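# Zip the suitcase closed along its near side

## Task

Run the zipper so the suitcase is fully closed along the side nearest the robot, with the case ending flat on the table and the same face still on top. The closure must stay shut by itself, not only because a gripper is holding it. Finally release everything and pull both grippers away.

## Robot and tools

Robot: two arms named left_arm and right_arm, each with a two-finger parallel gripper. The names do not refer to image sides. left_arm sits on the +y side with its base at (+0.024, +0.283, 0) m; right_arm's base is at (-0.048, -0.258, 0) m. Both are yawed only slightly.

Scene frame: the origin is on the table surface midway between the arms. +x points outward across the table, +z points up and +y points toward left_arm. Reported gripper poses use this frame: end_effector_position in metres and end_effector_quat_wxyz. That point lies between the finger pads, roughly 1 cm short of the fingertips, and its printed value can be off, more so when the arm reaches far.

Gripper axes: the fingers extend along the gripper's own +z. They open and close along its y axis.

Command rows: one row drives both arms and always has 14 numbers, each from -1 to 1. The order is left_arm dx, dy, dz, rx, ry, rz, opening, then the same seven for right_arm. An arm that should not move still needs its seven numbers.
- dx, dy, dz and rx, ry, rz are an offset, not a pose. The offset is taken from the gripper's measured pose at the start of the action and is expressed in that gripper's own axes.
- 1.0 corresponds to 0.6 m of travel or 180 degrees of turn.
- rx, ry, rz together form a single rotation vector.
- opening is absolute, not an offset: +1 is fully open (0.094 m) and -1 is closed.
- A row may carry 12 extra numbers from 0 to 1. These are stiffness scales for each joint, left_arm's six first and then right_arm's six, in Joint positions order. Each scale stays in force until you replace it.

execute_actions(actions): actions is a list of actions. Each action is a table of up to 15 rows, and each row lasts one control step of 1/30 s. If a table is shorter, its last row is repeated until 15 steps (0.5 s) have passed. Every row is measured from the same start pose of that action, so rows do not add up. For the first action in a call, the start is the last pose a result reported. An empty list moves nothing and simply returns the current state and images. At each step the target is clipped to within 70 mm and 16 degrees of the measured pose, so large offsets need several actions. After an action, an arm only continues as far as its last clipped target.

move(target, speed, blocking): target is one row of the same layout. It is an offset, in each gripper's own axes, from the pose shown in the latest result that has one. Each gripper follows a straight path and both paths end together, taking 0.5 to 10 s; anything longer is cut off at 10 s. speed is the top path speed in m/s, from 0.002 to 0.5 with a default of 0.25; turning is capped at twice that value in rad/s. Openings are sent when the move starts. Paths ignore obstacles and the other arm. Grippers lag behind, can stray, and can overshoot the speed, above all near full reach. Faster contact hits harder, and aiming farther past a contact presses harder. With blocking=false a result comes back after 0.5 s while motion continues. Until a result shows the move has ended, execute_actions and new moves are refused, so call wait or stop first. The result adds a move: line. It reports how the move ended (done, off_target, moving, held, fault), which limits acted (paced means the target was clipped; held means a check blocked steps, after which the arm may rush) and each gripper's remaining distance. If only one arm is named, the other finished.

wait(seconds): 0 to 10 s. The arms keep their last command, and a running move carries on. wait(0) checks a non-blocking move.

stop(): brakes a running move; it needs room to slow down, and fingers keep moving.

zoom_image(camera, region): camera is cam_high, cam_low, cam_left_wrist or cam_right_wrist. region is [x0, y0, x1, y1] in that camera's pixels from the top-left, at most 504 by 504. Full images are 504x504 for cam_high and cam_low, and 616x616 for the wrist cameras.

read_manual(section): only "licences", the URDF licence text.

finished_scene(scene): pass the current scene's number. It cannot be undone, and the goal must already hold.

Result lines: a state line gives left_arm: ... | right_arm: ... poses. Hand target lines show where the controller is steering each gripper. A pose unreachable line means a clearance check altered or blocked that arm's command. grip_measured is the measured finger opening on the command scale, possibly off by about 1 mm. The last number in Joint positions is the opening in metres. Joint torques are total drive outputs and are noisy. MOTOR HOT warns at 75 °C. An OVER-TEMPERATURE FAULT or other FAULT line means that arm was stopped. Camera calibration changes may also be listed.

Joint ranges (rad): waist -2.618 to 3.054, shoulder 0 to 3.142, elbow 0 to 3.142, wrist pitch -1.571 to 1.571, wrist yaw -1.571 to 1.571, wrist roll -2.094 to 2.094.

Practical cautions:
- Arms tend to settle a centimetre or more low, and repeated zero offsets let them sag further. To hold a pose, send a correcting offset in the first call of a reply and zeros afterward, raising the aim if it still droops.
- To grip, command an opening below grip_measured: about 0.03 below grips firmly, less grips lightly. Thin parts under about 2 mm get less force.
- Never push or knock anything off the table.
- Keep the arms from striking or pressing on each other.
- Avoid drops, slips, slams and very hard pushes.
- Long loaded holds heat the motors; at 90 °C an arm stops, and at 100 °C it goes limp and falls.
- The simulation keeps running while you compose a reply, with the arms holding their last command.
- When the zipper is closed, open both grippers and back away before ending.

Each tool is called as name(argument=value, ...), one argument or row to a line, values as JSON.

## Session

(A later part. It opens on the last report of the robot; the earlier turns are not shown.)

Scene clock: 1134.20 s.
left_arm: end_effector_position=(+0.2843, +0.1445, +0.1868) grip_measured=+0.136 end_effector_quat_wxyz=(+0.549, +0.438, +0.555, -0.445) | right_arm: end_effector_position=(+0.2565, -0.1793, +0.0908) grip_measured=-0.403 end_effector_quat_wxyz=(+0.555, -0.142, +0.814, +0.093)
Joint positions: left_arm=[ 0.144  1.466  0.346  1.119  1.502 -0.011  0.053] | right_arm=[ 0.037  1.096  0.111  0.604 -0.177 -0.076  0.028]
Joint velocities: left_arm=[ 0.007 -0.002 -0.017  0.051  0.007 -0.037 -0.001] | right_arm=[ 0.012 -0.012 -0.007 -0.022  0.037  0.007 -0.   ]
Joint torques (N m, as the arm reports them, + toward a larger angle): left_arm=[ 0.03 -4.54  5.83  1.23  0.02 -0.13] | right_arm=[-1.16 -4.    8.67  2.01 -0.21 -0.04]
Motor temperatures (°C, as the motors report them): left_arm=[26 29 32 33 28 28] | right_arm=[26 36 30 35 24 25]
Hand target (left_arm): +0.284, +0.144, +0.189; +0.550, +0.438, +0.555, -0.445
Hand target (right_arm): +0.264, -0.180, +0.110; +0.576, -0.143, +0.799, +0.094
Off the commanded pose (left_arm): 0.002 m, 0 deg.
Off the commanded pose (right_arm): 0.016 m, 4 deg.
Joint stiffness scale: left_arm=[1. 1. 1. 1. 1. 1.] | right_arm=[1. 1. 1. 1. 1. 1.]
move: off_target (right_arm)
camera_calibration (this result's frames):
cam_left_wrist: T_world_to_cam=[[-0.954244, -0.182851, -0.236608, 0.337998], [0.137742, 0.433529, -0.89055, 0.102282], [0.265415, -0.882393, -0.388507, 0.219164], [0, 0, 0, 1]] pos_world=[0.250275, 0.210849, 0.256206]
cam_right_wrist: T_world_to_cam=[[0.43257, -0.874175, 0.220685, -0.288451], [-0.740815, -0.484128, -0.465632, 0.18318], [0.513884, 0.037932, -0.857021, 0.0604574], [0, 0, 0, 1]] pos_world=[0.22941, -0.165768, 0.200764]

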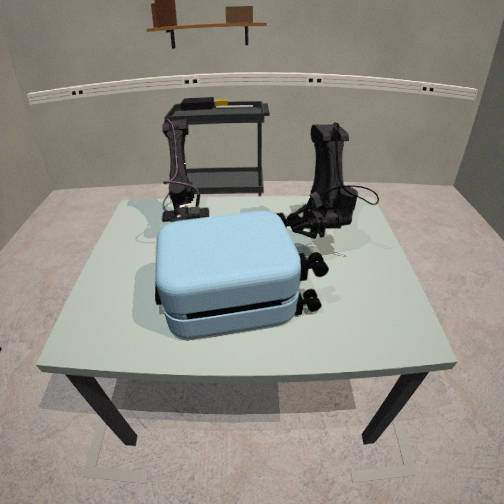

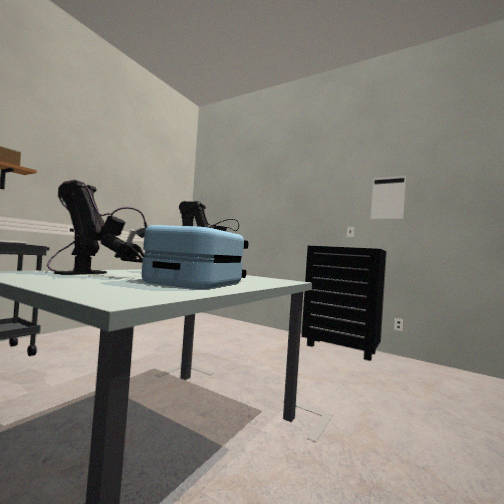

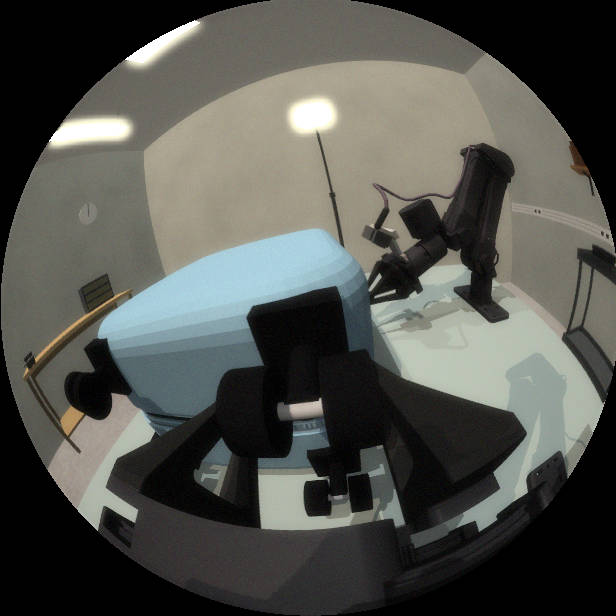

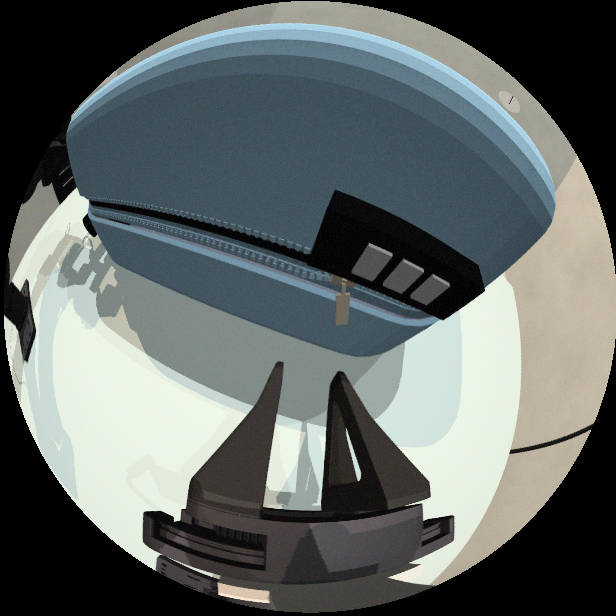

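move(
  target=[-0.004,0,0,0,0,0,0.105, -0.062,-0.012,0.0,0,-0.03,0,-0.4],
  speed=0.08,
)

zoom_image(
  camera="cam_right_wrist",
  region=[240, 270, 380, 410],
)

Scene clock: 1164.33 s.
left_arm: end_effector_position=(+0.2843, +0.1445, +0.1868) grip_measured=+0.136 end_effector_quat_wxyz=(+0.549, +0.438, +0.555, -0.445) | right_arm: end_effector_position=(+0.2636, -0.1801, +0.1023) grip_measured=-0.403 end_effector_quat_wxyz=(+0.565, -0.141, +0.807, +0.097)
Joint positions: left_arm=[ 0.144  1.466  0.346  1.119  1.502 -0.011  0.053] | right_arm=[ 0.017  1.096  0.139  0.6   -0.201 -0.076  0.028]
Joint velocities: left_arm=[-0.017  0.007  0.007 -0.022 -0.022  0.037 -0.001] | right_arm=[ 0.012 -0.012  0.002 -0.066  0.066 -0.037  0.   ]
Joint torques (N m, as the arm reports them, + toward a larger angle): left_arm=[ 0.08 -4.55  5.76  1.24  0.02 -0.11] | right_arm=[-1.1  -4.23  8.63  2.2  -0.22  0.06]
Motor temperatures (°C, as the motors report them): left_arm=[26 29 32 33 28 28] | right_arm=[26 34 32 36 24 25]
Hand target (left_arm): +0.284, +0.144, +0.189; +0.550, +0.438, +0.555, -0.445
Hand target (right_arm): +0.271, -0.181, +0.125; +0.593, -0.138, +0.787, +0.100
Off the commanded pose (left_arm): 0.002 m, 0 deg.
Off the commanded pose (right_arm): 0.025 m, 4 deg.
Joint stiffness scale: left_arm=[1. 1. 1. 1. 1. 1.] | right_arm=[1. 1. 1. 1. 1. 1.]
move: off_target (right_arm)
camera_calibration (this result's frames):
cam_left_wrist: T_world_to_cam=[[-0.954244, -0.182851, -0.236608, 0.337998], [0.137742, 0.433529, -0.89055, 0.102282], [0.265415, -0.882393, -0.388507, 0.219164], [0, 0, 0, 1]] pos_world=[0.250275, 0.210849, 0.256206]
cam_right_wrist: T_world_to_cam=[[0.43035, -0.875265, 0.220706, -0.294405], [-0.727754, -0.48108, -0.488811, 0.192862], [0.534016, 0.0497405, -0.84401, 0.0620999], [0, 0, 0, 1]] pos_world=[0.233891, -0.167989, 0.211663]

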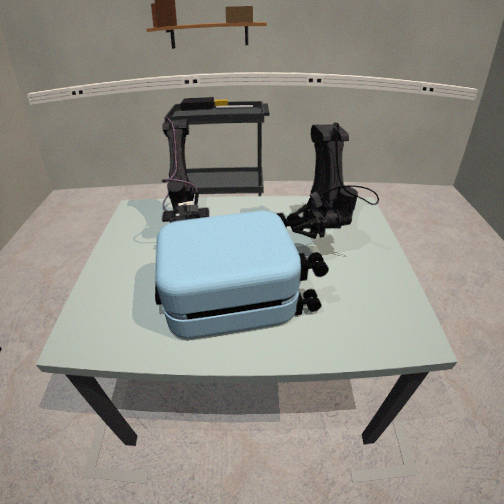

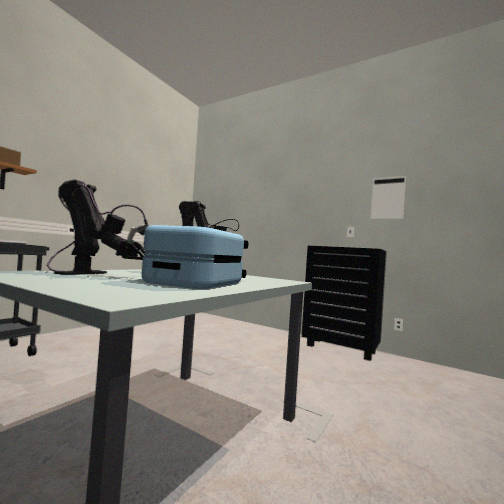

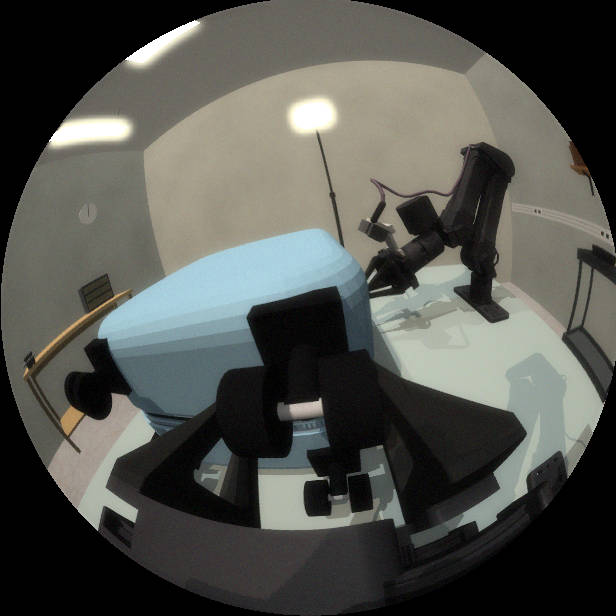

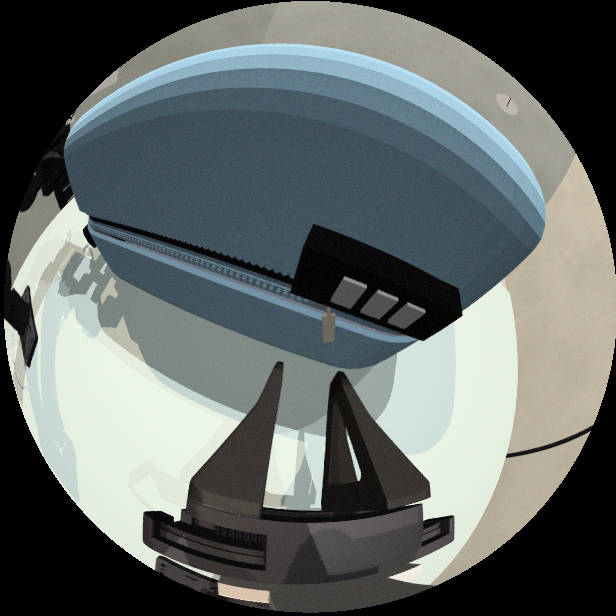

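Region (240, 270, 380, 410) of cam_right_wrist's 616x616 image, scaled by 3.600, with more detail than that image has.

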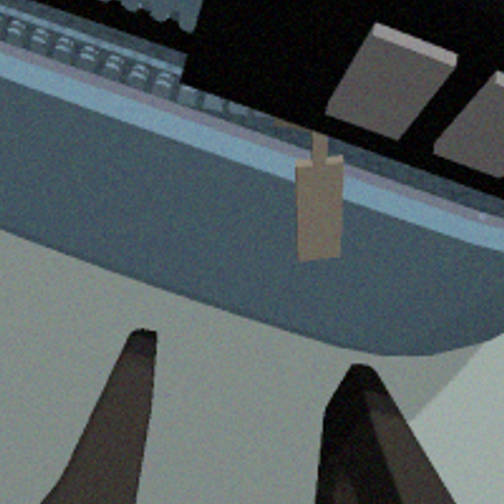

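move(
  target=[-0.004,0,0,0,0,0,0.105, -0.036,-0.013,0.034,0,-0.012,0,-0.4],
  speed=0.04,
)

zoom_image(
  camera="cam_right_wrist",
  region=[240, 290, 380, 430],
)

Scene clock: 1186.83 s.
left_arm: end_effector_position=(+0.2843, +0.1445, +0.1868) grip_measured=+0.136 end_effector_quat_wxyz=(+0.549, +0.438, +0.555, -0.445) | right_arm: end_effector_position=(+0.2817, -0.1775, +0.1041) grip_measured=-0.403 end_effector_quat_wxyz=(+0.566, -0.141, +0.806, +0.098)
Joint positions: left_arm=[ 0.144  1.466  0.346  1.119  1.502 -0.011  0.053] | right_arm=[ 0.017  1.214  0.196  0.664 -0.202 -0.076  0.028]
Joint velocities: left_arm=[-0.017  0.002  0.002 -0.051  0.037 -0.051 -0.001] | right_arm=[-0.002  0.027  0.002  0.037 -0.022  0.037  0.   ]
Joint torques (N m, as the arm reports them, + toward a larger angle): left_arm=[-0.08 -4.62  5.8   1.25  0.04 -0.09] | right_arm=[-1.04 -1.48  8.45  2.29 -0.2   0.02]
Motor temperatures (°C, as the motors report them): left_arm=[26 29 32 33 28 28] | right_arm=[26 34 32 37 24 25]
Hand target (left_arm): +0.284, +0.144, +0.189; +0.550, +0.438, +0.555, -0.445
Hand target (right_arm): +0.291, -0.178, +0.116; +0.580, -0.139, +0.796, +0.100
Off the commanded pose (left_arm): 0.002 m, 0 deg.
Off the commanded pose (right_arm): 0.015 m, 2 deg.
Joint stiffness scale: left_arm=[1. 1. 1. 1. 1. 1.] | right_arm=[1. 1. 1. 1. 1. 1.]
move: off_target (right_arm)
camera_calibration (this result's frames):
cam_left_wrist: T_world_to_cam=[[-0.954244, -0.182851, -0.236608, 0.337998], [0.137742, 0.433529, -0.89055, 0.102282], [0.265415, -0.882393, -0.388507, 0.219164], [0, 0, 0, 1]] pos_world=[0.250275, 0.210849, 0.256206]
cam_right_wrist: T_world_to_cam=[[0.431116, -0.87483, 0.220934, -0.300447], [-0.725987, -0.481717, -0.490807, 0.207761], [0.5358, 0.0511992, -0.842791, 0.0534897], [0, 0, 0, 1]] pos_world=[0.251699, -0.165497, 0.21343]

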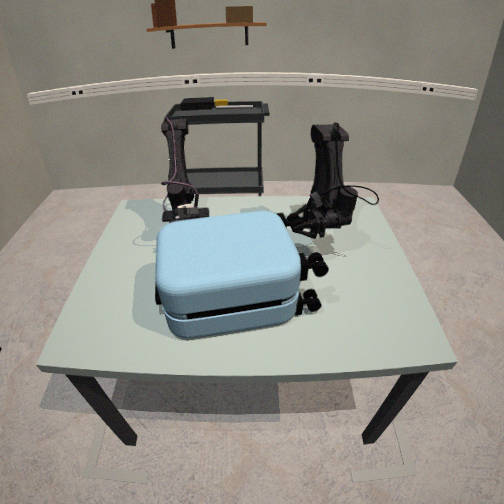

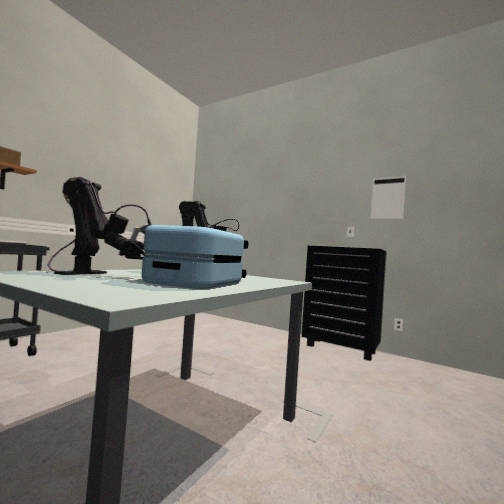

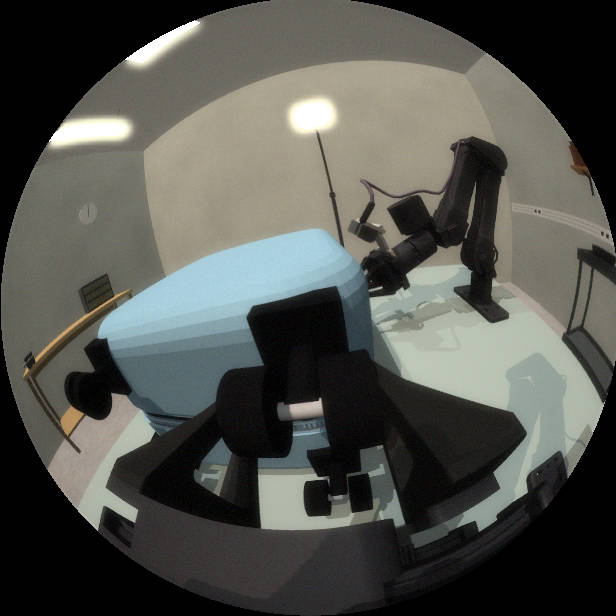

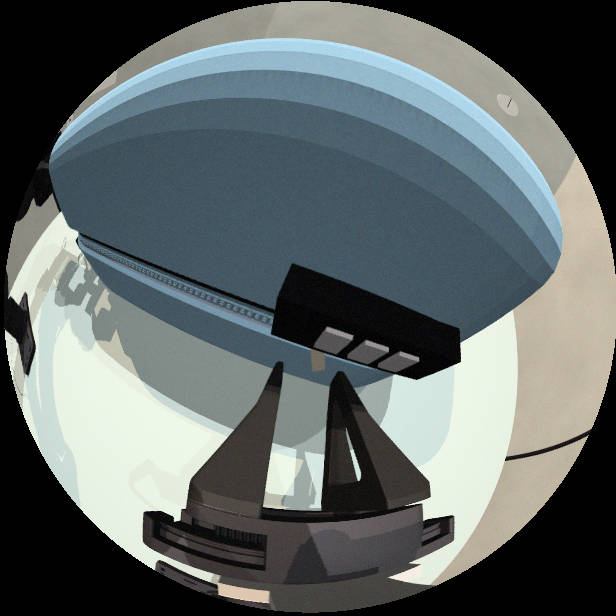

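Region (240, 290, 380, 430) of cam_right_wrist's 616x616 image, scaled by 3.600, with more detail than that image has.

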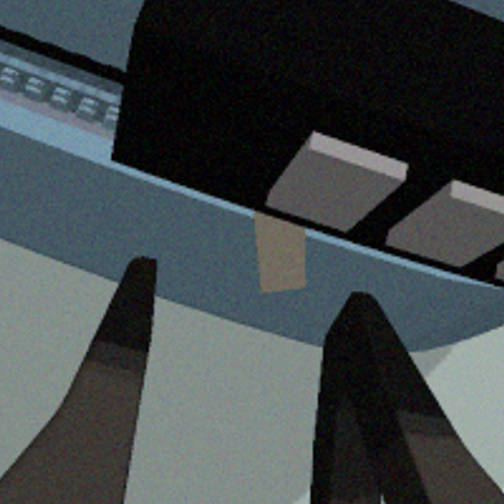

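move(
  target=[-0.004,0,0,0,0,0,0.105, -0.0333,-0.0077,0.0236,0,-0.011,0,-0.4],
  speed=0.03,
)

zoom_image(
  camera="cam_right_wrist",
  region=[240, 310, 380, 450],
)

Scene clock: 1209.90 s.
left_arm: end_effector_position=(+0.2848, +0.1446, +0.1868) grip_measured=+0.136 end_effector_quat_wxyz=(+0.550, +0.438, +0.555, -0.444) | right_arm: end_effector_position=(+0.2901, -0.1764, +0.1047) grip_measured=-0.403 end_effector_quat_wxyz=(+0.564, -0.141, +0.808, +0.098)
Joint positions: left_arm=[ 0.144  1.466  0.346  1.119  1.499 -0.011  0.053] | right_arm=[ 0.017  1.257  0.23   0.668 -0.202 -0.076  0.028]
Joint velocities: left_arm=[ 0.002 -0.022 -0.007  0.037 -0.037 -0.022  0.001] | right_arm=[-0.002  0.002  0.017  0.066 -0.051  0.007  0.   ]
Joint torques (N m, as the arm reports them, + toward a larger angle): left_arm=[ 0.02 -4.55  5.86  1.23  0.05 -0.11] | right_arm=[-0.26 -1.45  9.19  2.35 -0.13  0.04]
Motor temperatures (°C, as the motors report them): left_arm=[26 29 32 33 28 28] | right_arm=[26 33 32 38 24 25]
Hand target (left_arm): +0.284, +0.144, +0.189; +0.550, +0.438, +0.555, -0.445
Hand target (right_arm): +0.301, -0.175, +0.118; +0.580, -0.140, +0.796, +0.101
Off the commanded pose (left_arm): 0.002 m, 0 deg.
Off the commanded pose (right_arm): 0.018 m, 2 deg.
Joint stiffness scale: left_arm=[1. 1. 1. 1. 1. 1.] | right_arm=[1. 1. 1. 1. 1. 1.]
move: off_target (right_arm)
camera_calibration (this result's frames):
cam_left_wrist: T_world_to_cam=[[-0.953753, -0.185398, -0.236608, 0.338688], [0.136584, 0.433897, -0.890549, 0.102449], [0.26777, -0.881681, -0.388508, 0.218359], [0, 0, 0, 1]] pos_world=[0.250562, 0.210863, 0.256206]
cam_right_wrist: T_world_to_cam=[[0.432359, -0.874787, 0.218664, -0.303346], [-0.729066, -0.481843, -0.486097, 0.215033], [0.530593, 0.0507477, -0.846106, 0.0511938], [0, 0, 0, 1]] pos_world=[0.260765, -0.164349, 0.214173]

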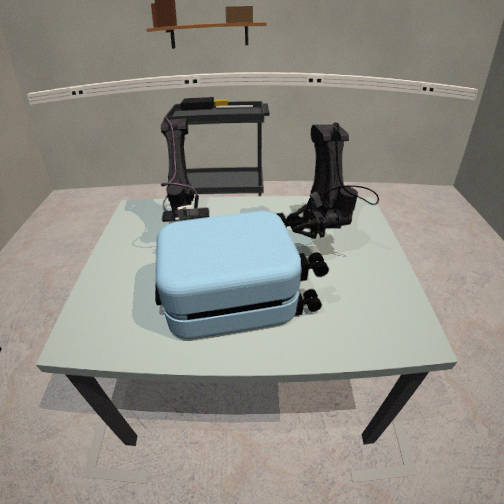

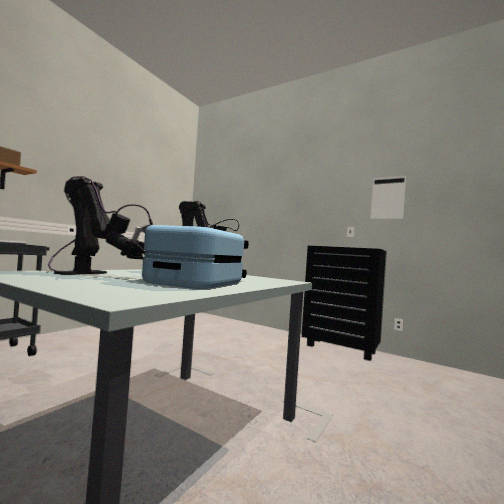

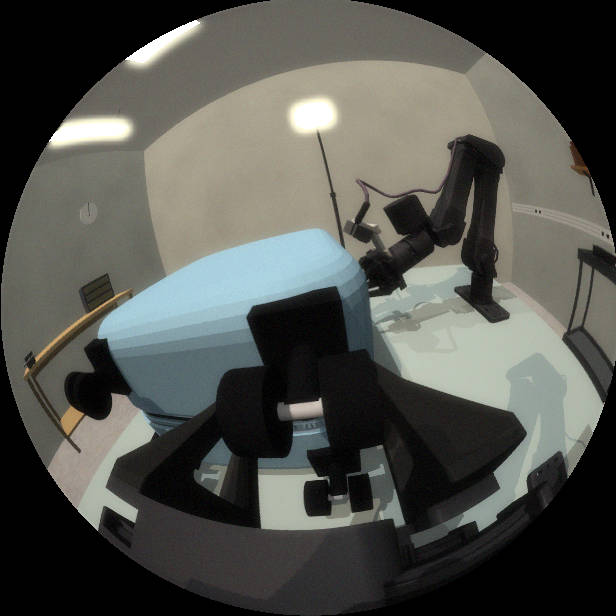

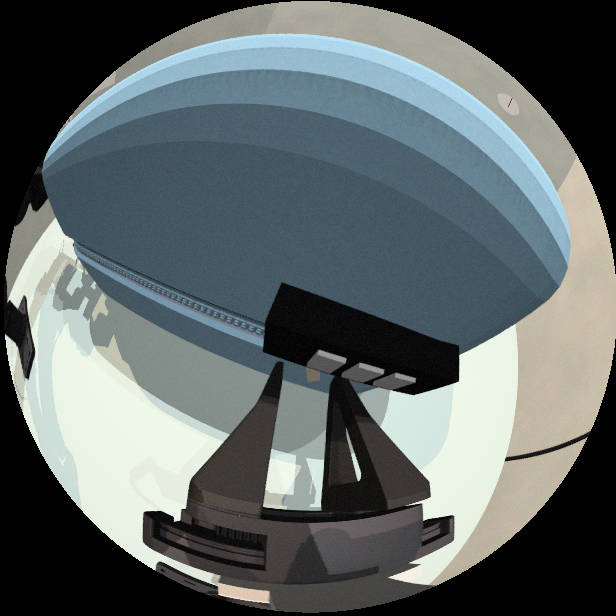

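Region (240, 310, 380, 450) of cam_right_wrist's 616x616 image, scaled by 3.600, with more detail than that image has.

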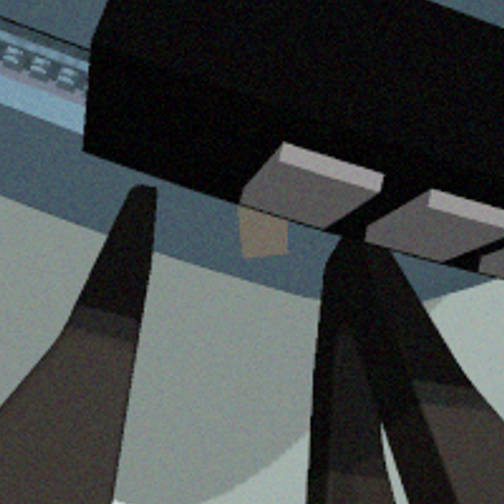

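execute_actions(
  actions=[
    [[-0.004,0,0,0,0,0,0.105, -0.026,-0.004,0.009,0,-0.011,0,-0.45],[-0.004,0,0,0,0,0,0.105, -0.026,-0.004,0.009,0,-0.011,0,-0.5],[-0.004,0,0,0,0,0,0.105, -0.026,-0.004,0.009,0,-0.011,0,-0.54],[-0.004,0,0,0,0,0,0.105, -0.026,-0.004,0.009,0,-0.011,0,-0.58],[-0.004,0,0,0,0,0,0.105, -0.026,-0.004,0.009,0,-0.011,0,-0.61],[-0.004,0,0,0,0,0,0.105, -0.026,-0.004,0.009,0,-0.011,0,-0.64],[-0.004,0,0,0,0,0,0.105, -0.026,-0.004,0.009,0,-0.011,0,-0.66],[-0.004,0,0,0,0,0,0.105, -0.026,-0.004,0.009,0,-0.011,0,-0.68],[-0.004,0,0,0,0,0,0.105, -0.026,-0.004,0.009,0,-0.011,0,-0.70],[-0.004,0,0,0,0,0,0.105, -0.026,-0.004,0.009,0,-0.011,0,-0.72],[-0.004,0,0,0,0,0,0.105, -0.026,-0.004,0.009,0,-0.011,0,-0.74],[-0.004,0,0,0,0,0,0.105, -0.026,-0.004,0.009,0,-0.011,0,-0.75]],
  ],
)

zoom_image(
  camera="cam_right_wrist",
  region=[260, 330, 360, 430],
)

Scene clock: 1225.40 s.
left_arm: end_effector_position=(+0.2848, +0.1446, +0.1868) grip_measured=+0.136 end_effector_quat_wxyz=(+0.550, +0.438, +0.555, -0.444) | right_arm: end_effector_position=(+0.2921, -0.1764, +0.1076) grip_measured=-0.747 end_effector_quat_wxyz=(+0.567, -0.141, +0.806, +0.097)
Joint positions: left_arm=[ 0.144  1.466  0.346  1.119  1.499 -0.011  0.053] | right_arm=[ 0.017  1.257  0.237  0.668 -0.2   -0.076  0.012]
Joint velocities: left_arm=[-0.002 -0.012  0.002 -0.051  0.022 -0.11   0.001] | right_arm=[-0.027  0.012 -0.007 -0.007  0.022  0.007 -0.   ]
Joint torques (N m, as the arm reports them, + toward a larger angle): left_arm=[ 0.01 -4.63  5.78  1.25  0.02 -0.11] | right_arm=[-0.2  -2.08  8.47  2.21 -0.13  0.05]
Motor temperatures (°C, as the motors report them): left_arm=[26 29 32 33 28 28] | right_arm=[26 33 33 39 24 25]
Hand target (left_arm): +0.285, +0.145, +0.189; +0.550, +0.438, +0.555, -0.445
Hand target (right_arm): +0.300, -0.175, +0.117; +0.577, -0.140, +0.798, +0.101
Off the commanded pose (left_arm): 0.002 m, 0 deg.
Off the commanded pose (right_arm): 0.013 m, 2 deg.
Joint stiffness scale: left_arm=[1. 1. 1. 1. 1. 1.] | right_arm=[1. 1. 1. 1. 1. 1.]
camera_calibration (this result's frames):
cam_left_wrist: T_world_to_cam=[[-0.953753, -0.185398, -0.236608, 0.338688], [0.136584, 0.433897, -0.890549, 0.102449], [0.26777, -0.881681, -0.388508, 0.218359], [0, 0, 0, 1]] pos_world=[0.250562, 0.210863, 0.256206]
cam_right_wrist: T_world_to_cam=[[0.429193, -0.875618, 0.221555, -0.304452], [-0.72637, -0.480407, -0.491524, 0.217933], [0.536823, 0.0500279, -0.84221, 0.0502521], [0, 0, 0, 1]] pos_world=[0.261993, -0.164401, 0.216895]

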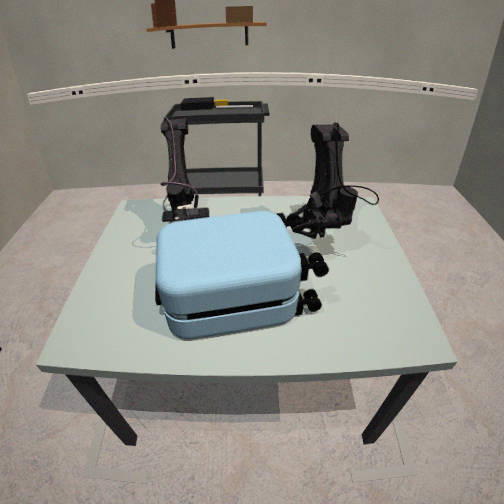

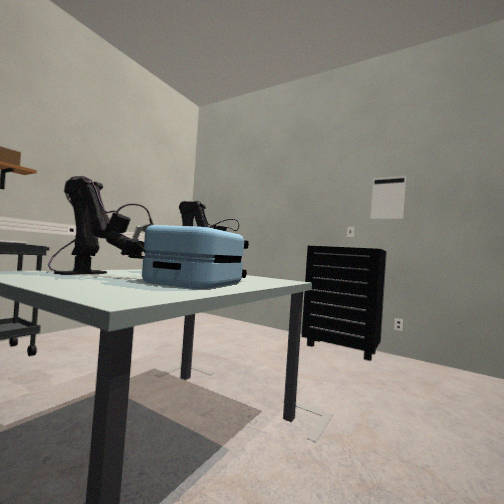

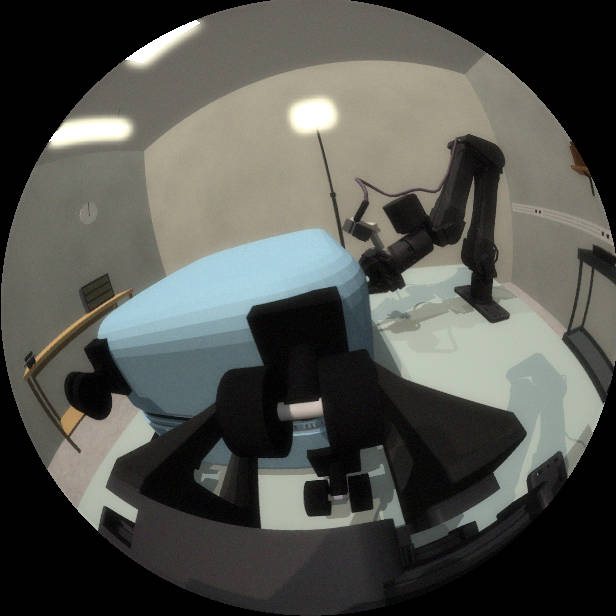

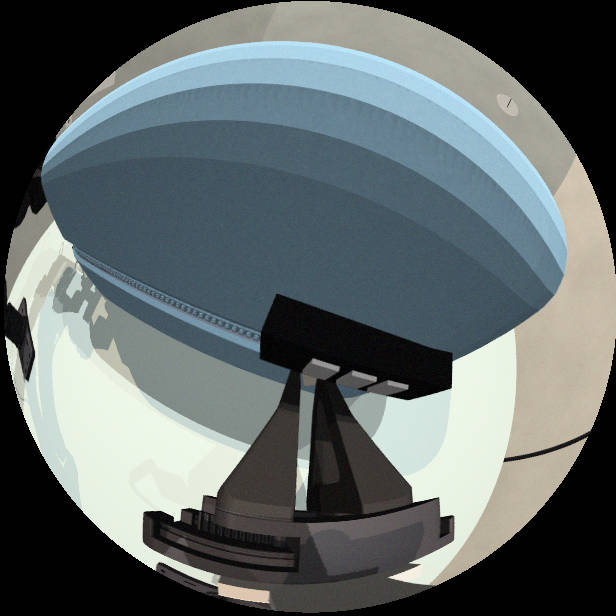

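Region (260, 330, 360, 430) of cam_right_wrist's 616x616 image, scaled by 5.040, with more detail than that image has.

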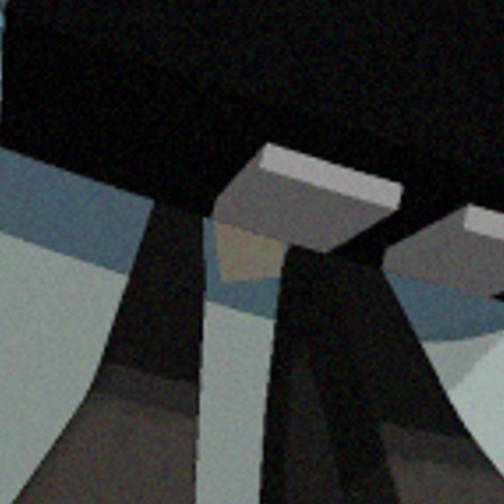

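execute_actions(
  actions=[
    [[-0.004,0,0,0,0,0,0.105, -0.018,-0.002,0.007,0,-0.008,0,-0.77],[-0.004,0,0,0,0,0,0.105, -0.018,-0.002,0.007,0,-0.008,0,-0.785],[-0.004,0,0,0,0,0,0.105, -0.018,-0.002,0.007,0,-0.008,0,-0.8],[-0.004,0,0,0,0,0,0.105, -0.018,-0.002,0.007,0,-0.008,0,-0.81],[-0.004,0,0,0,0,0,0.105, -0.018,-0.002,0.007,0,-0.008,0,-0.82],[-0.004,0,0,0,0,0,0.105, -0.018,-0.002,0.007,0,-0.008,0,-0.83],[-0.004,0,0,0,0,0,0.105, -0.018,-0.002,0.007,0,-0.008,0,-0.84],[-0.004,0,0,0,0,0,0.105, -0.018,-0.002,0.007,0,-0.008,0,-0.85],[-0.004,0,0,0,0,0,0.105, -0.018,-0.002,0.007,0,-0.008,0,-0.86],[-0.004,0,0,0,0,0,0.105, -0.018,-0.002,0.007,0,-0.008,0,-0.87],[-0.004,0,0,0,0,0,0.105, -0.018,-0.002,0.007,0,-0.008,0,-0.88]],
  ],
)

zoom_image(
  camera="cam_right_wrist",
  region=[260, 330, 360, 430],
)

Scene clock: 1232.13 s.
left_arm: end_effector_position=(+0.2848, +0.1446, +0.1868) grip_measured=+0.136 end_effector_quat_wxyz=(+0.550, +0.438, +0.555, -0.444) | right_arm: end_effector_position=(+0.2919, -0.1757, +0.1076) grip_measured=-0.875 end_effector_quat_wxyz=(+0.567, -0.142, +0.806, +0.099)
Joint positions: left_arm=[ 0.144  1.466  0.346  1.119  1.499 -0.011  0.053] | right_arm=[ 0.017  1.257  0.237  0.668 -0.205 -0.076  0.006]
Joint velocities: left_arm=[-0.027  0.002  0.017 -0.007 -0.022 -0.051 -0.001] | right_arm=[-0.012 -0.002  0.007  0.007  0.022 -0.037  0.001]
Joint torques (N m, as the arm reports them, + toward a larger angle): left_arm=[ 0.07 -4.6   5.82  1.22  0.03 -0.12] | right_arm=[ 0.13 -2.22  8.12  2.21 -0.03  0.07]
Motor temperatures (°C, as the motors report them): left_arm=[26 29 32 33 28 28] | right_arm=[26 33 33 39 24 25]
Hand target (left_arm): +0.285, +0.145, +0.189; +0.550, +0.438, +0.555, -0.444
Hand target (right_arm): +0.299, -0.175, +0.116; +0.577, -0.140, +0.799, +0.099
Off the commanded pose (left_arm): 0.002 m, 0 deg.
Off the commanded pose (right_arm): 0.012 m, 1 deg.
Joint stiffness scale: left_arm=[1. 1. 1. 1. 1. 1.] | right_arm=[1. 1. 1. 1. 1. 1.]
camera_calibration (this result's frames):
cam_left_wrist: T_world_to_cam=[[-0.953753, -0.185398, -0.236608, 0.338688], [0.136584, 0.433897, -0.890549, 0.102449], [0.26777, -0.881681, -0.388508, 0.218359], [0, 0, 0, 1]] pos_world=[0.250562, 0.210863, 0.256206]
cam_right_wrist: T_world_to_cam=[[0.43268, -0.874239, 0.220216, -0.304374], [-0.724567, -0.482556, -0.49208, 0.217284], [0.536462, 0.0533522, -0.842236, 0.051079], [0, 0, 0, 1]] pos_world=[0.261732, -0.163969, 0.21697]

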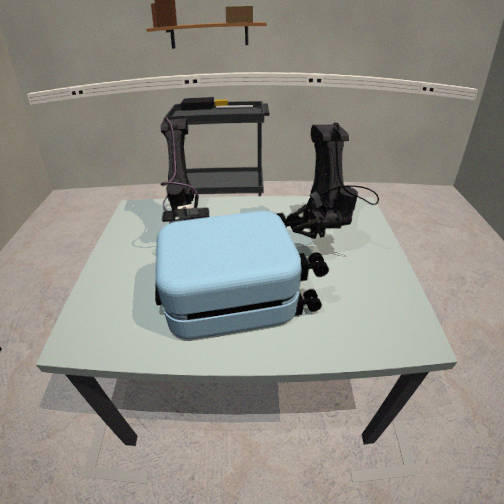

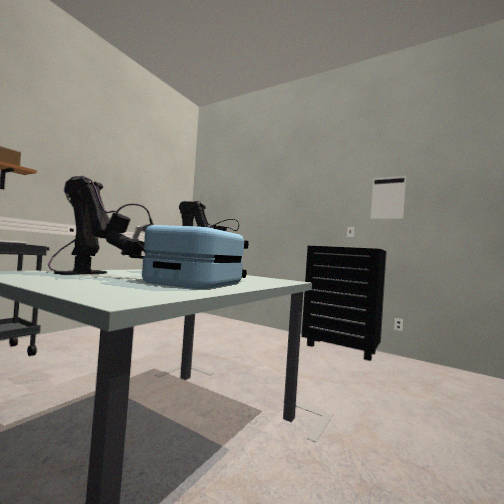

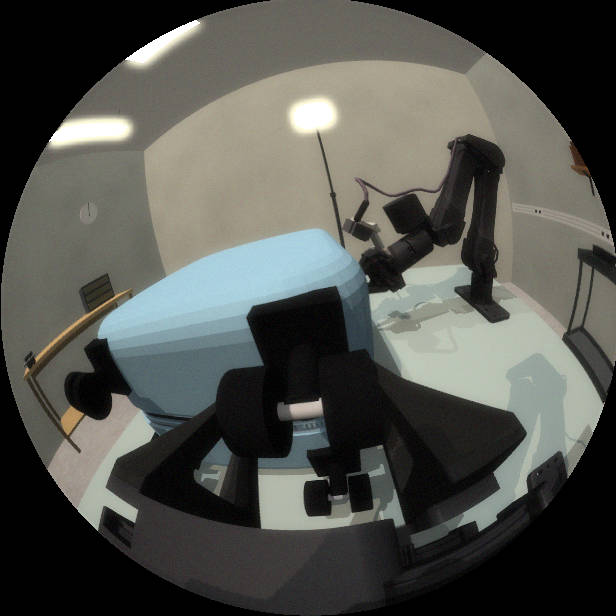

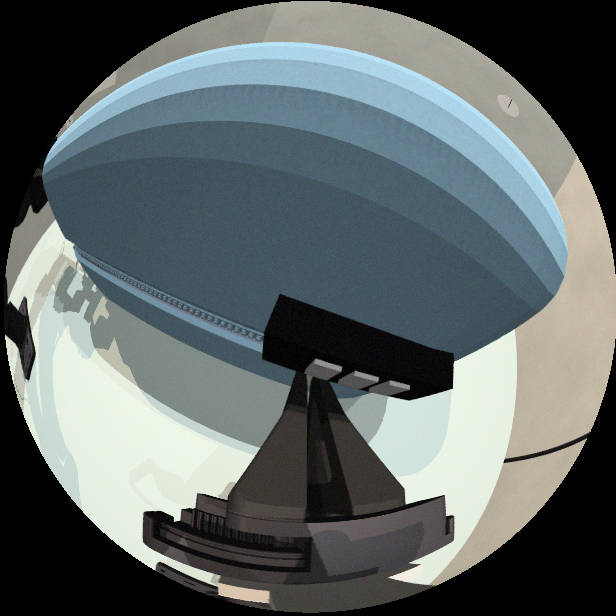

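Region (260, 330, 360, 430) of cam_right_wrist's 616x616 image, scaled by 5.040, with more detail than that image has.

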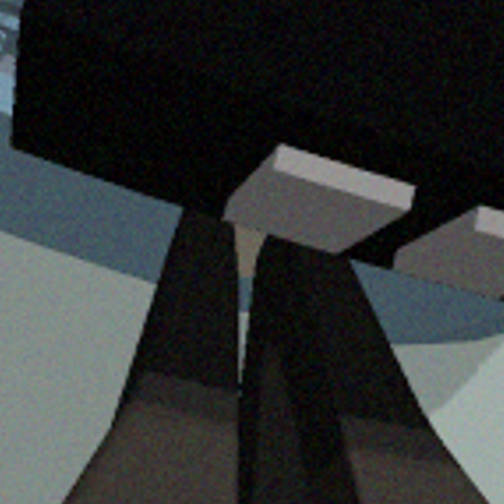

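execute_actions(
  actions=[
    [[-0.004,0,0,0,0,0,0.105, -0.018,0,0.007,0,-0.008,0,-0.885],[-0.004,0,0,0,0,0,0.105, -0.018,0,0.007,0,-0.008,0,-0.89],[-0.004,0,0,0,0,0,0.105, -0.018,0,0.007,0,-0.008,0,-0.895],[-0.004,0,0,0,0,0,0.105, -0.018,0,0.007,0,-0.008,0,-0.9],[-0.004,0,0,0,0,0,0.105, -0.018,0,0.007,0,-0.008,0,-0.905],[-0.004,0,0,0,0,0,0.105, -0.018,0,0.007,0,-0.008,0,-0.91],[-0.004,0,0,0,0,0,0.105, -0.018,0,0.007,0,-0.008,0,-0.915],[-0.004,0,0,0,0,0,0.105, -0.018,0,0.007,0,-0.008,0,-0.92]],
  ],
)

zoom_image(
  camera="cam_right_wrist",
  region=[260, 330, 360, 430],
)

Scene clock: 1238.07 s.
left_arm: end_effector_position=(+0.2850, +0.1446, +0.1868) grip_measured=+0.136 end_effector_quat_wxyz=(+0.550, +0.437, +0.556, -0.444) | right_arm: end_effector_position=(+0.2917, -0.1751, +0.1078) grip_measured=-0.916 end_effector_quat_wxyz=(+0.567, -0.143, +0.805, +0.101)
Joint positions: left_arm=[ 0.144  1.466  0.346  1.119  1.498 -0.011  0.053] | right_arm=[ 0.017  1.257  0.237  0.668 -0.208 -0.076  0.004]
Joint velocities: left_arm=[-0.007 -0.017 -0.017  0.081  0.022  0.007 -0.   ] | right_arm=[ 0.012 -0.007 -0.002  0.037  0.022 -0.037 -0.   ]
Joint torques (N m, as the arm reports them, + toward a larger angle): left_arm=[ 0.06 -4.47  5.74  1.23  0.05 -0.09] | right_arm=[ 0.66 -2.26  8.02  2.2   0.03  0.08]
Motor temperatures (°C, as the motors report them): left_arm=[26 29 32 33 28 28] | right_arm=[26 33 33 39 24 25]
Hand target (left_arm): +0.285, +0.145, +0.189; +0.550, +0.438, +0.555, -0.444
Hand target (right_arm): +0.299, -0.173, +0.116; +0.577, -0.141, +0.798, +0.101
Off the commanded pose (left_arm): 0.002 m, 0 deg.
Off the commanded pose (right_arm): 0.011 m, 1 deg.
Joint stiffness scale: left_arm=[1. 1. 1. 1. 1. 1.] | right_arm=[1. 1. 1. 1. 1. 1.]
camera_calibration (this result's frames):
cam_left_wrist: T_world_to_cam=[[-0.953469, -0.186853, -0.236608, 0.339082], [0.135922, 0.434106, -0.890549, 0.102544], [0.269115, -0.88127, -0.38851, 0.217899], [0, 0, 0, 1]] pos_world=[0.250726, 0.210871, 0.256206]
cam_right_wrist: T_world_to_cam=[[0.435762, -0.872982, 0.219121, -0.30432], [-0.722733, -0.484479, -0.492886, 0.216746], [0.53644, 0.0564145, -0.842051, 0.0517798], [0, 0, 0, 1]] pos_world=[0.261483, -0.163578, 0.217115]

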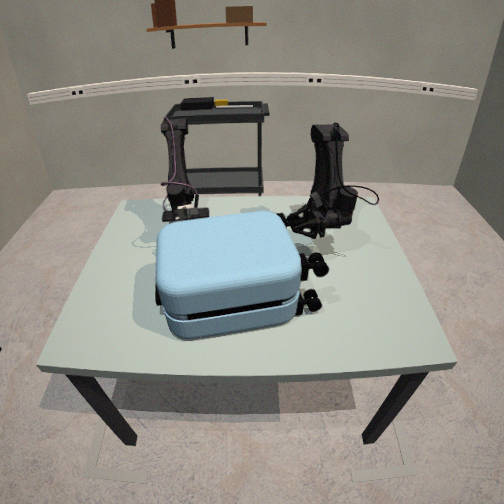

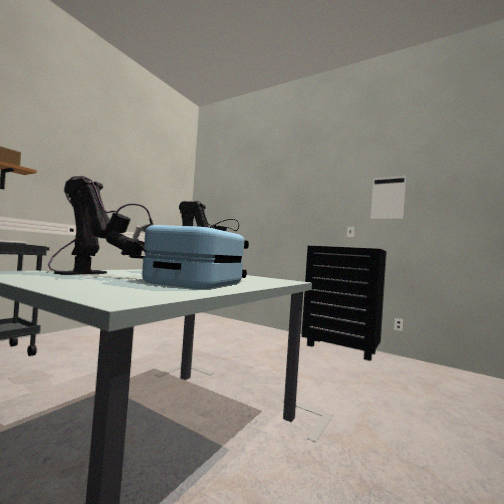

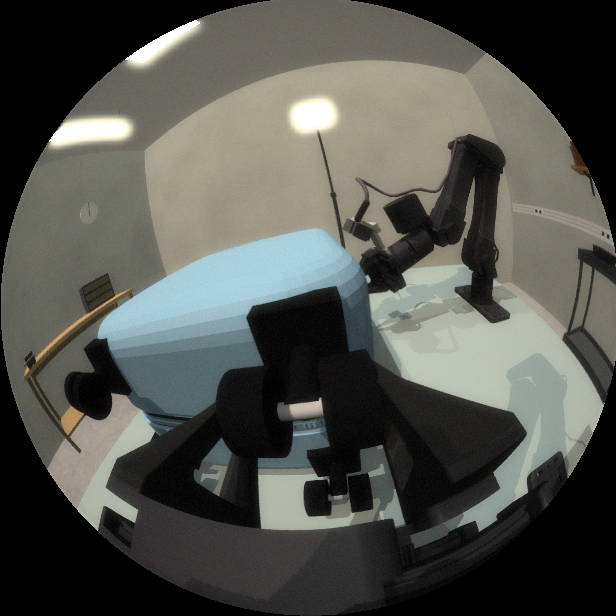

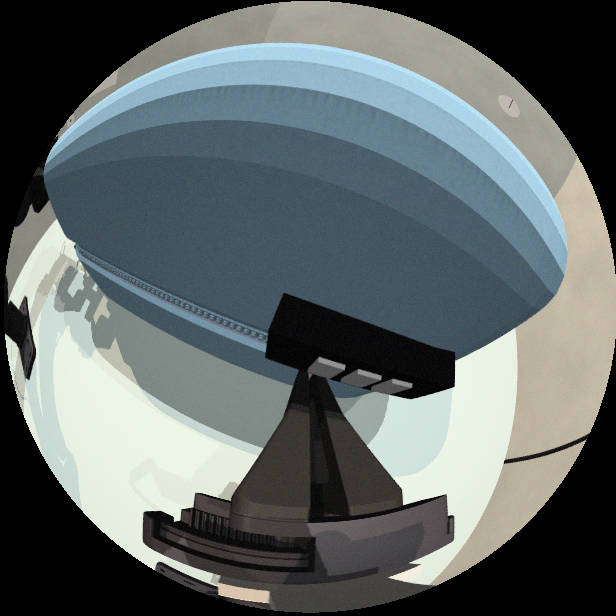

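Region (260, 330, 360, 430) of cam_right_wrist's 616x616 image, scaled by 5.040, with more detail than that image has.

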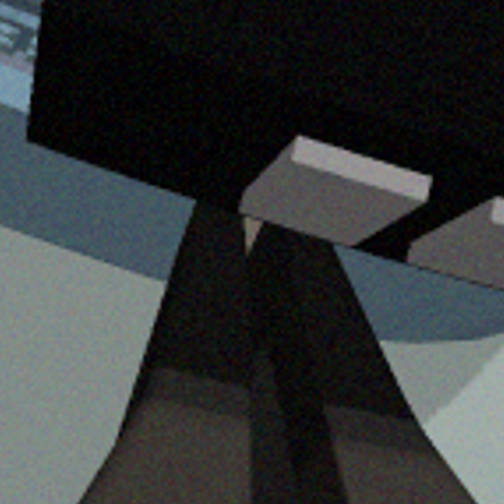

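execute_actions(
  actions=[
    [[-0.004,0,0,0,0,0,0.105, -0.018,0,0.007,0,-0.008,0,-0.93],[-0.004,0,0,0,0,0,0.105, -0.018,0,0.007,0,-0.008,0,-0.94],[-0.004,0,0,0,0,0,0.105, -0.018,0,0.007,0,-0.008,0,-0.95],[-0.004,0,0,0,0,0,0.105, -0.018,0,0.007,0,-0.008,0,-0.955],[-0.004,0,0,0,0,0,0.105, -0.018,0,0.007,0,-0.008,0,-0.96],[-0.004,0,0,0,0,0,0.105, -0.018,0,0.007,0,-0.008,0,-0.965],[-0.004,0,0,0,0,0,0.105, -0.018,0,0.007,0,-0.008,0,-0.97],[-0.004,0,0,0,0,0,0.105, -0.018,0,0.007,0,-0.008,0,-0.98],[-0.004,0,0,0,0,0,0.105, -0.018,0,0.007,0,-0.008,0,-1]],
  ],
)

zoom_image(
  camera="cam_right_wrist",
  region=[260, 330, 360, 430],
)

Scene clock: 1243.07 s.
left_arm: end_effector_position=(+0.2850, +0.1446, +0.1868) grip_measured=+0.136 end_effector_quat_wxyz=(+0.550, +0.437, +0.556, -0.444) | right_arm: end_effector_position=(+0.2916, -0.1750, +0.1078) grip_measured=-0.995 end_effector_quat_wxyz=(+0.566, -0.142, +0.805, +0.101)
Joint positions: left_arm=[ 0.144  1.466  0.346  1.119  1.498 -0.011  0.053] | right_arm=[ 0.017  1.257  0.237  0.668 -0.209 -0.074  0.   ]
Joint velocities: left_arm=[ 0.017 -0.012  0.007  0.022 -0.081 -0.022  0.   ] | right_arm=[ 0.007 -0.007  0.002 -0.007 -0.022 -0.051 -0.001]
Joint torques (N m, as the arm reports them, + toward a larger angle): left_arm=[-0.02 -4.62  5.77  1.23  0.01 -0.12] | right_arm=[ 0.67 -2.28  8.01  2.22  0.02  0.06]
Motor temperatures (°C, as the motors report them): left_arm=[26 29 32 33 28 28] | right_arm=[26 33 33 39 24 25]
Hand target (left_arm): +0.285, +0.145, +0.189; +0.550, +0.437, +0.555, -0.444
Hand target (right_arm): +0.298, -0.172, +0.117; +0.577, -0.142, +0.798, +0.103
Off the commanded pose (left_arm): 0.002 m, 0 deg.
Off the commanded pose (right_arm): 0.012 m, 1 deg.
Joint stiffness scale: left_arm=[1. 1. 1. 1. 1. 1.] | right_arm=[1. 1. 1. 1. 1. 1.]
camera_calibration (this result's frames):
cam_left_wrist: T_world_to_cam=[[-0.953469, -0.186853, -0.236608, 0.339082], [0.135922, 0.434106, -0.890549, 0.102544], [0.269115, -0.88127, -0.38851, 0.217899], [0, 0, 0, 1]] pos_world=[0.250726, 0.210871, 0.256206]
cam_right_wrist: T_world_to_cam=[[0.435736, -0.873373, 0.217607, -0.304153], [-0.723062, -0.483636, -0.493232, 0.217044], [0.536019, 0.0575757, -0.842241, 0.0521387], [0, 0, 0, 1]] pos_world=[0.261519, -0.163671, 0.217152]

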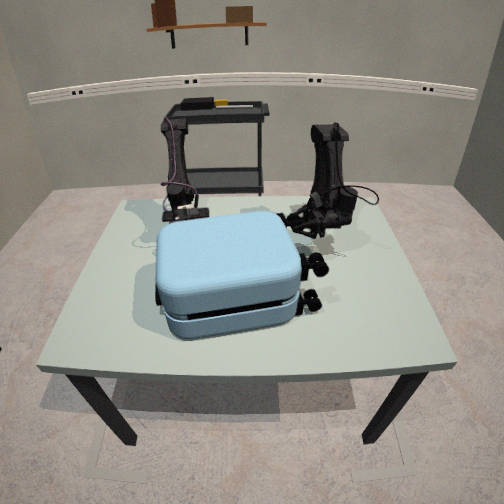

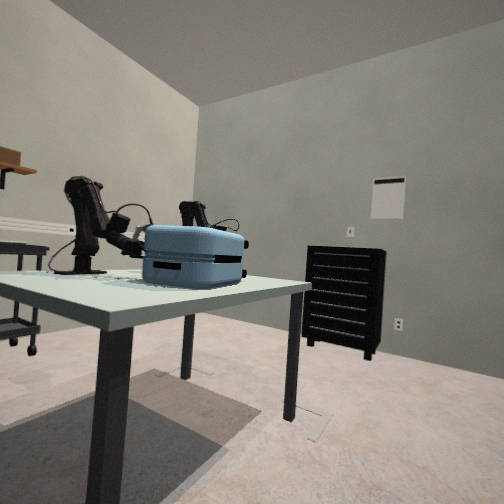

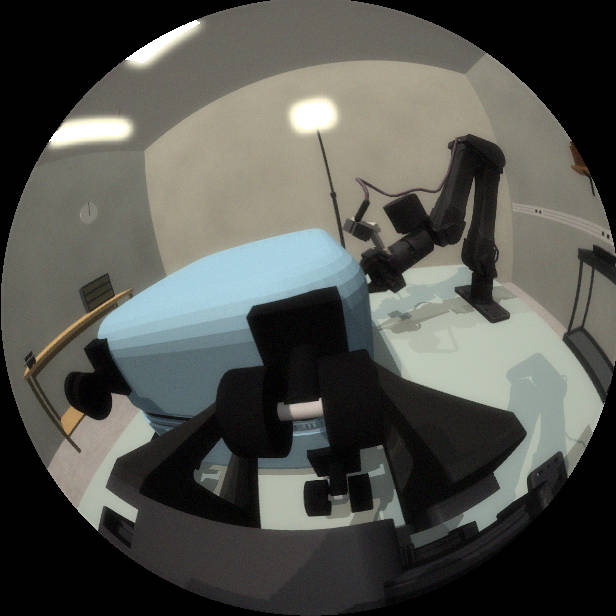

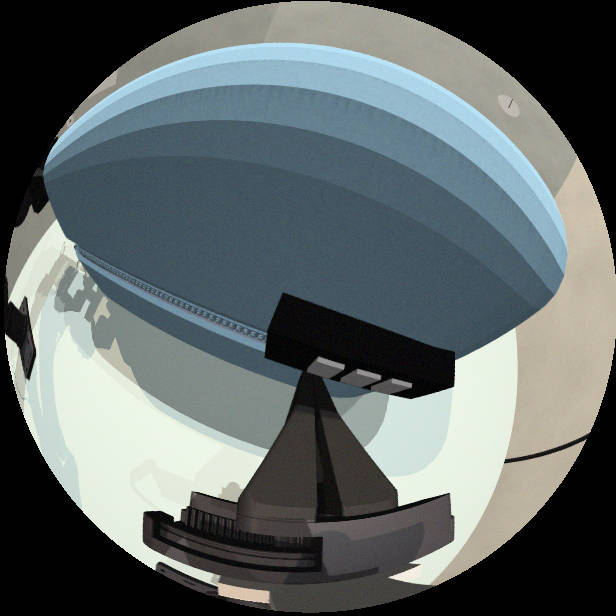

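Region (260, 330, 360, 430) of cam_right_wrist's 616x616 image, scaled by 5.040, with more detail than that image has.

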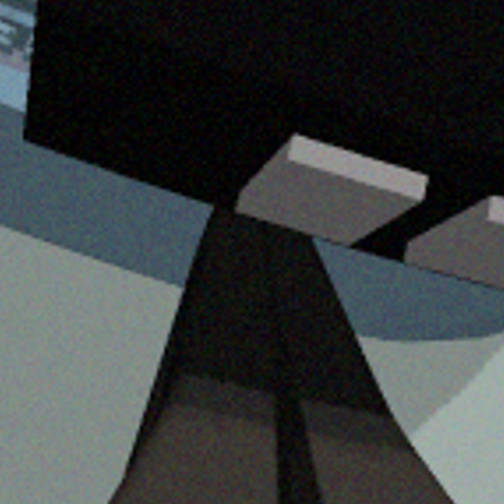

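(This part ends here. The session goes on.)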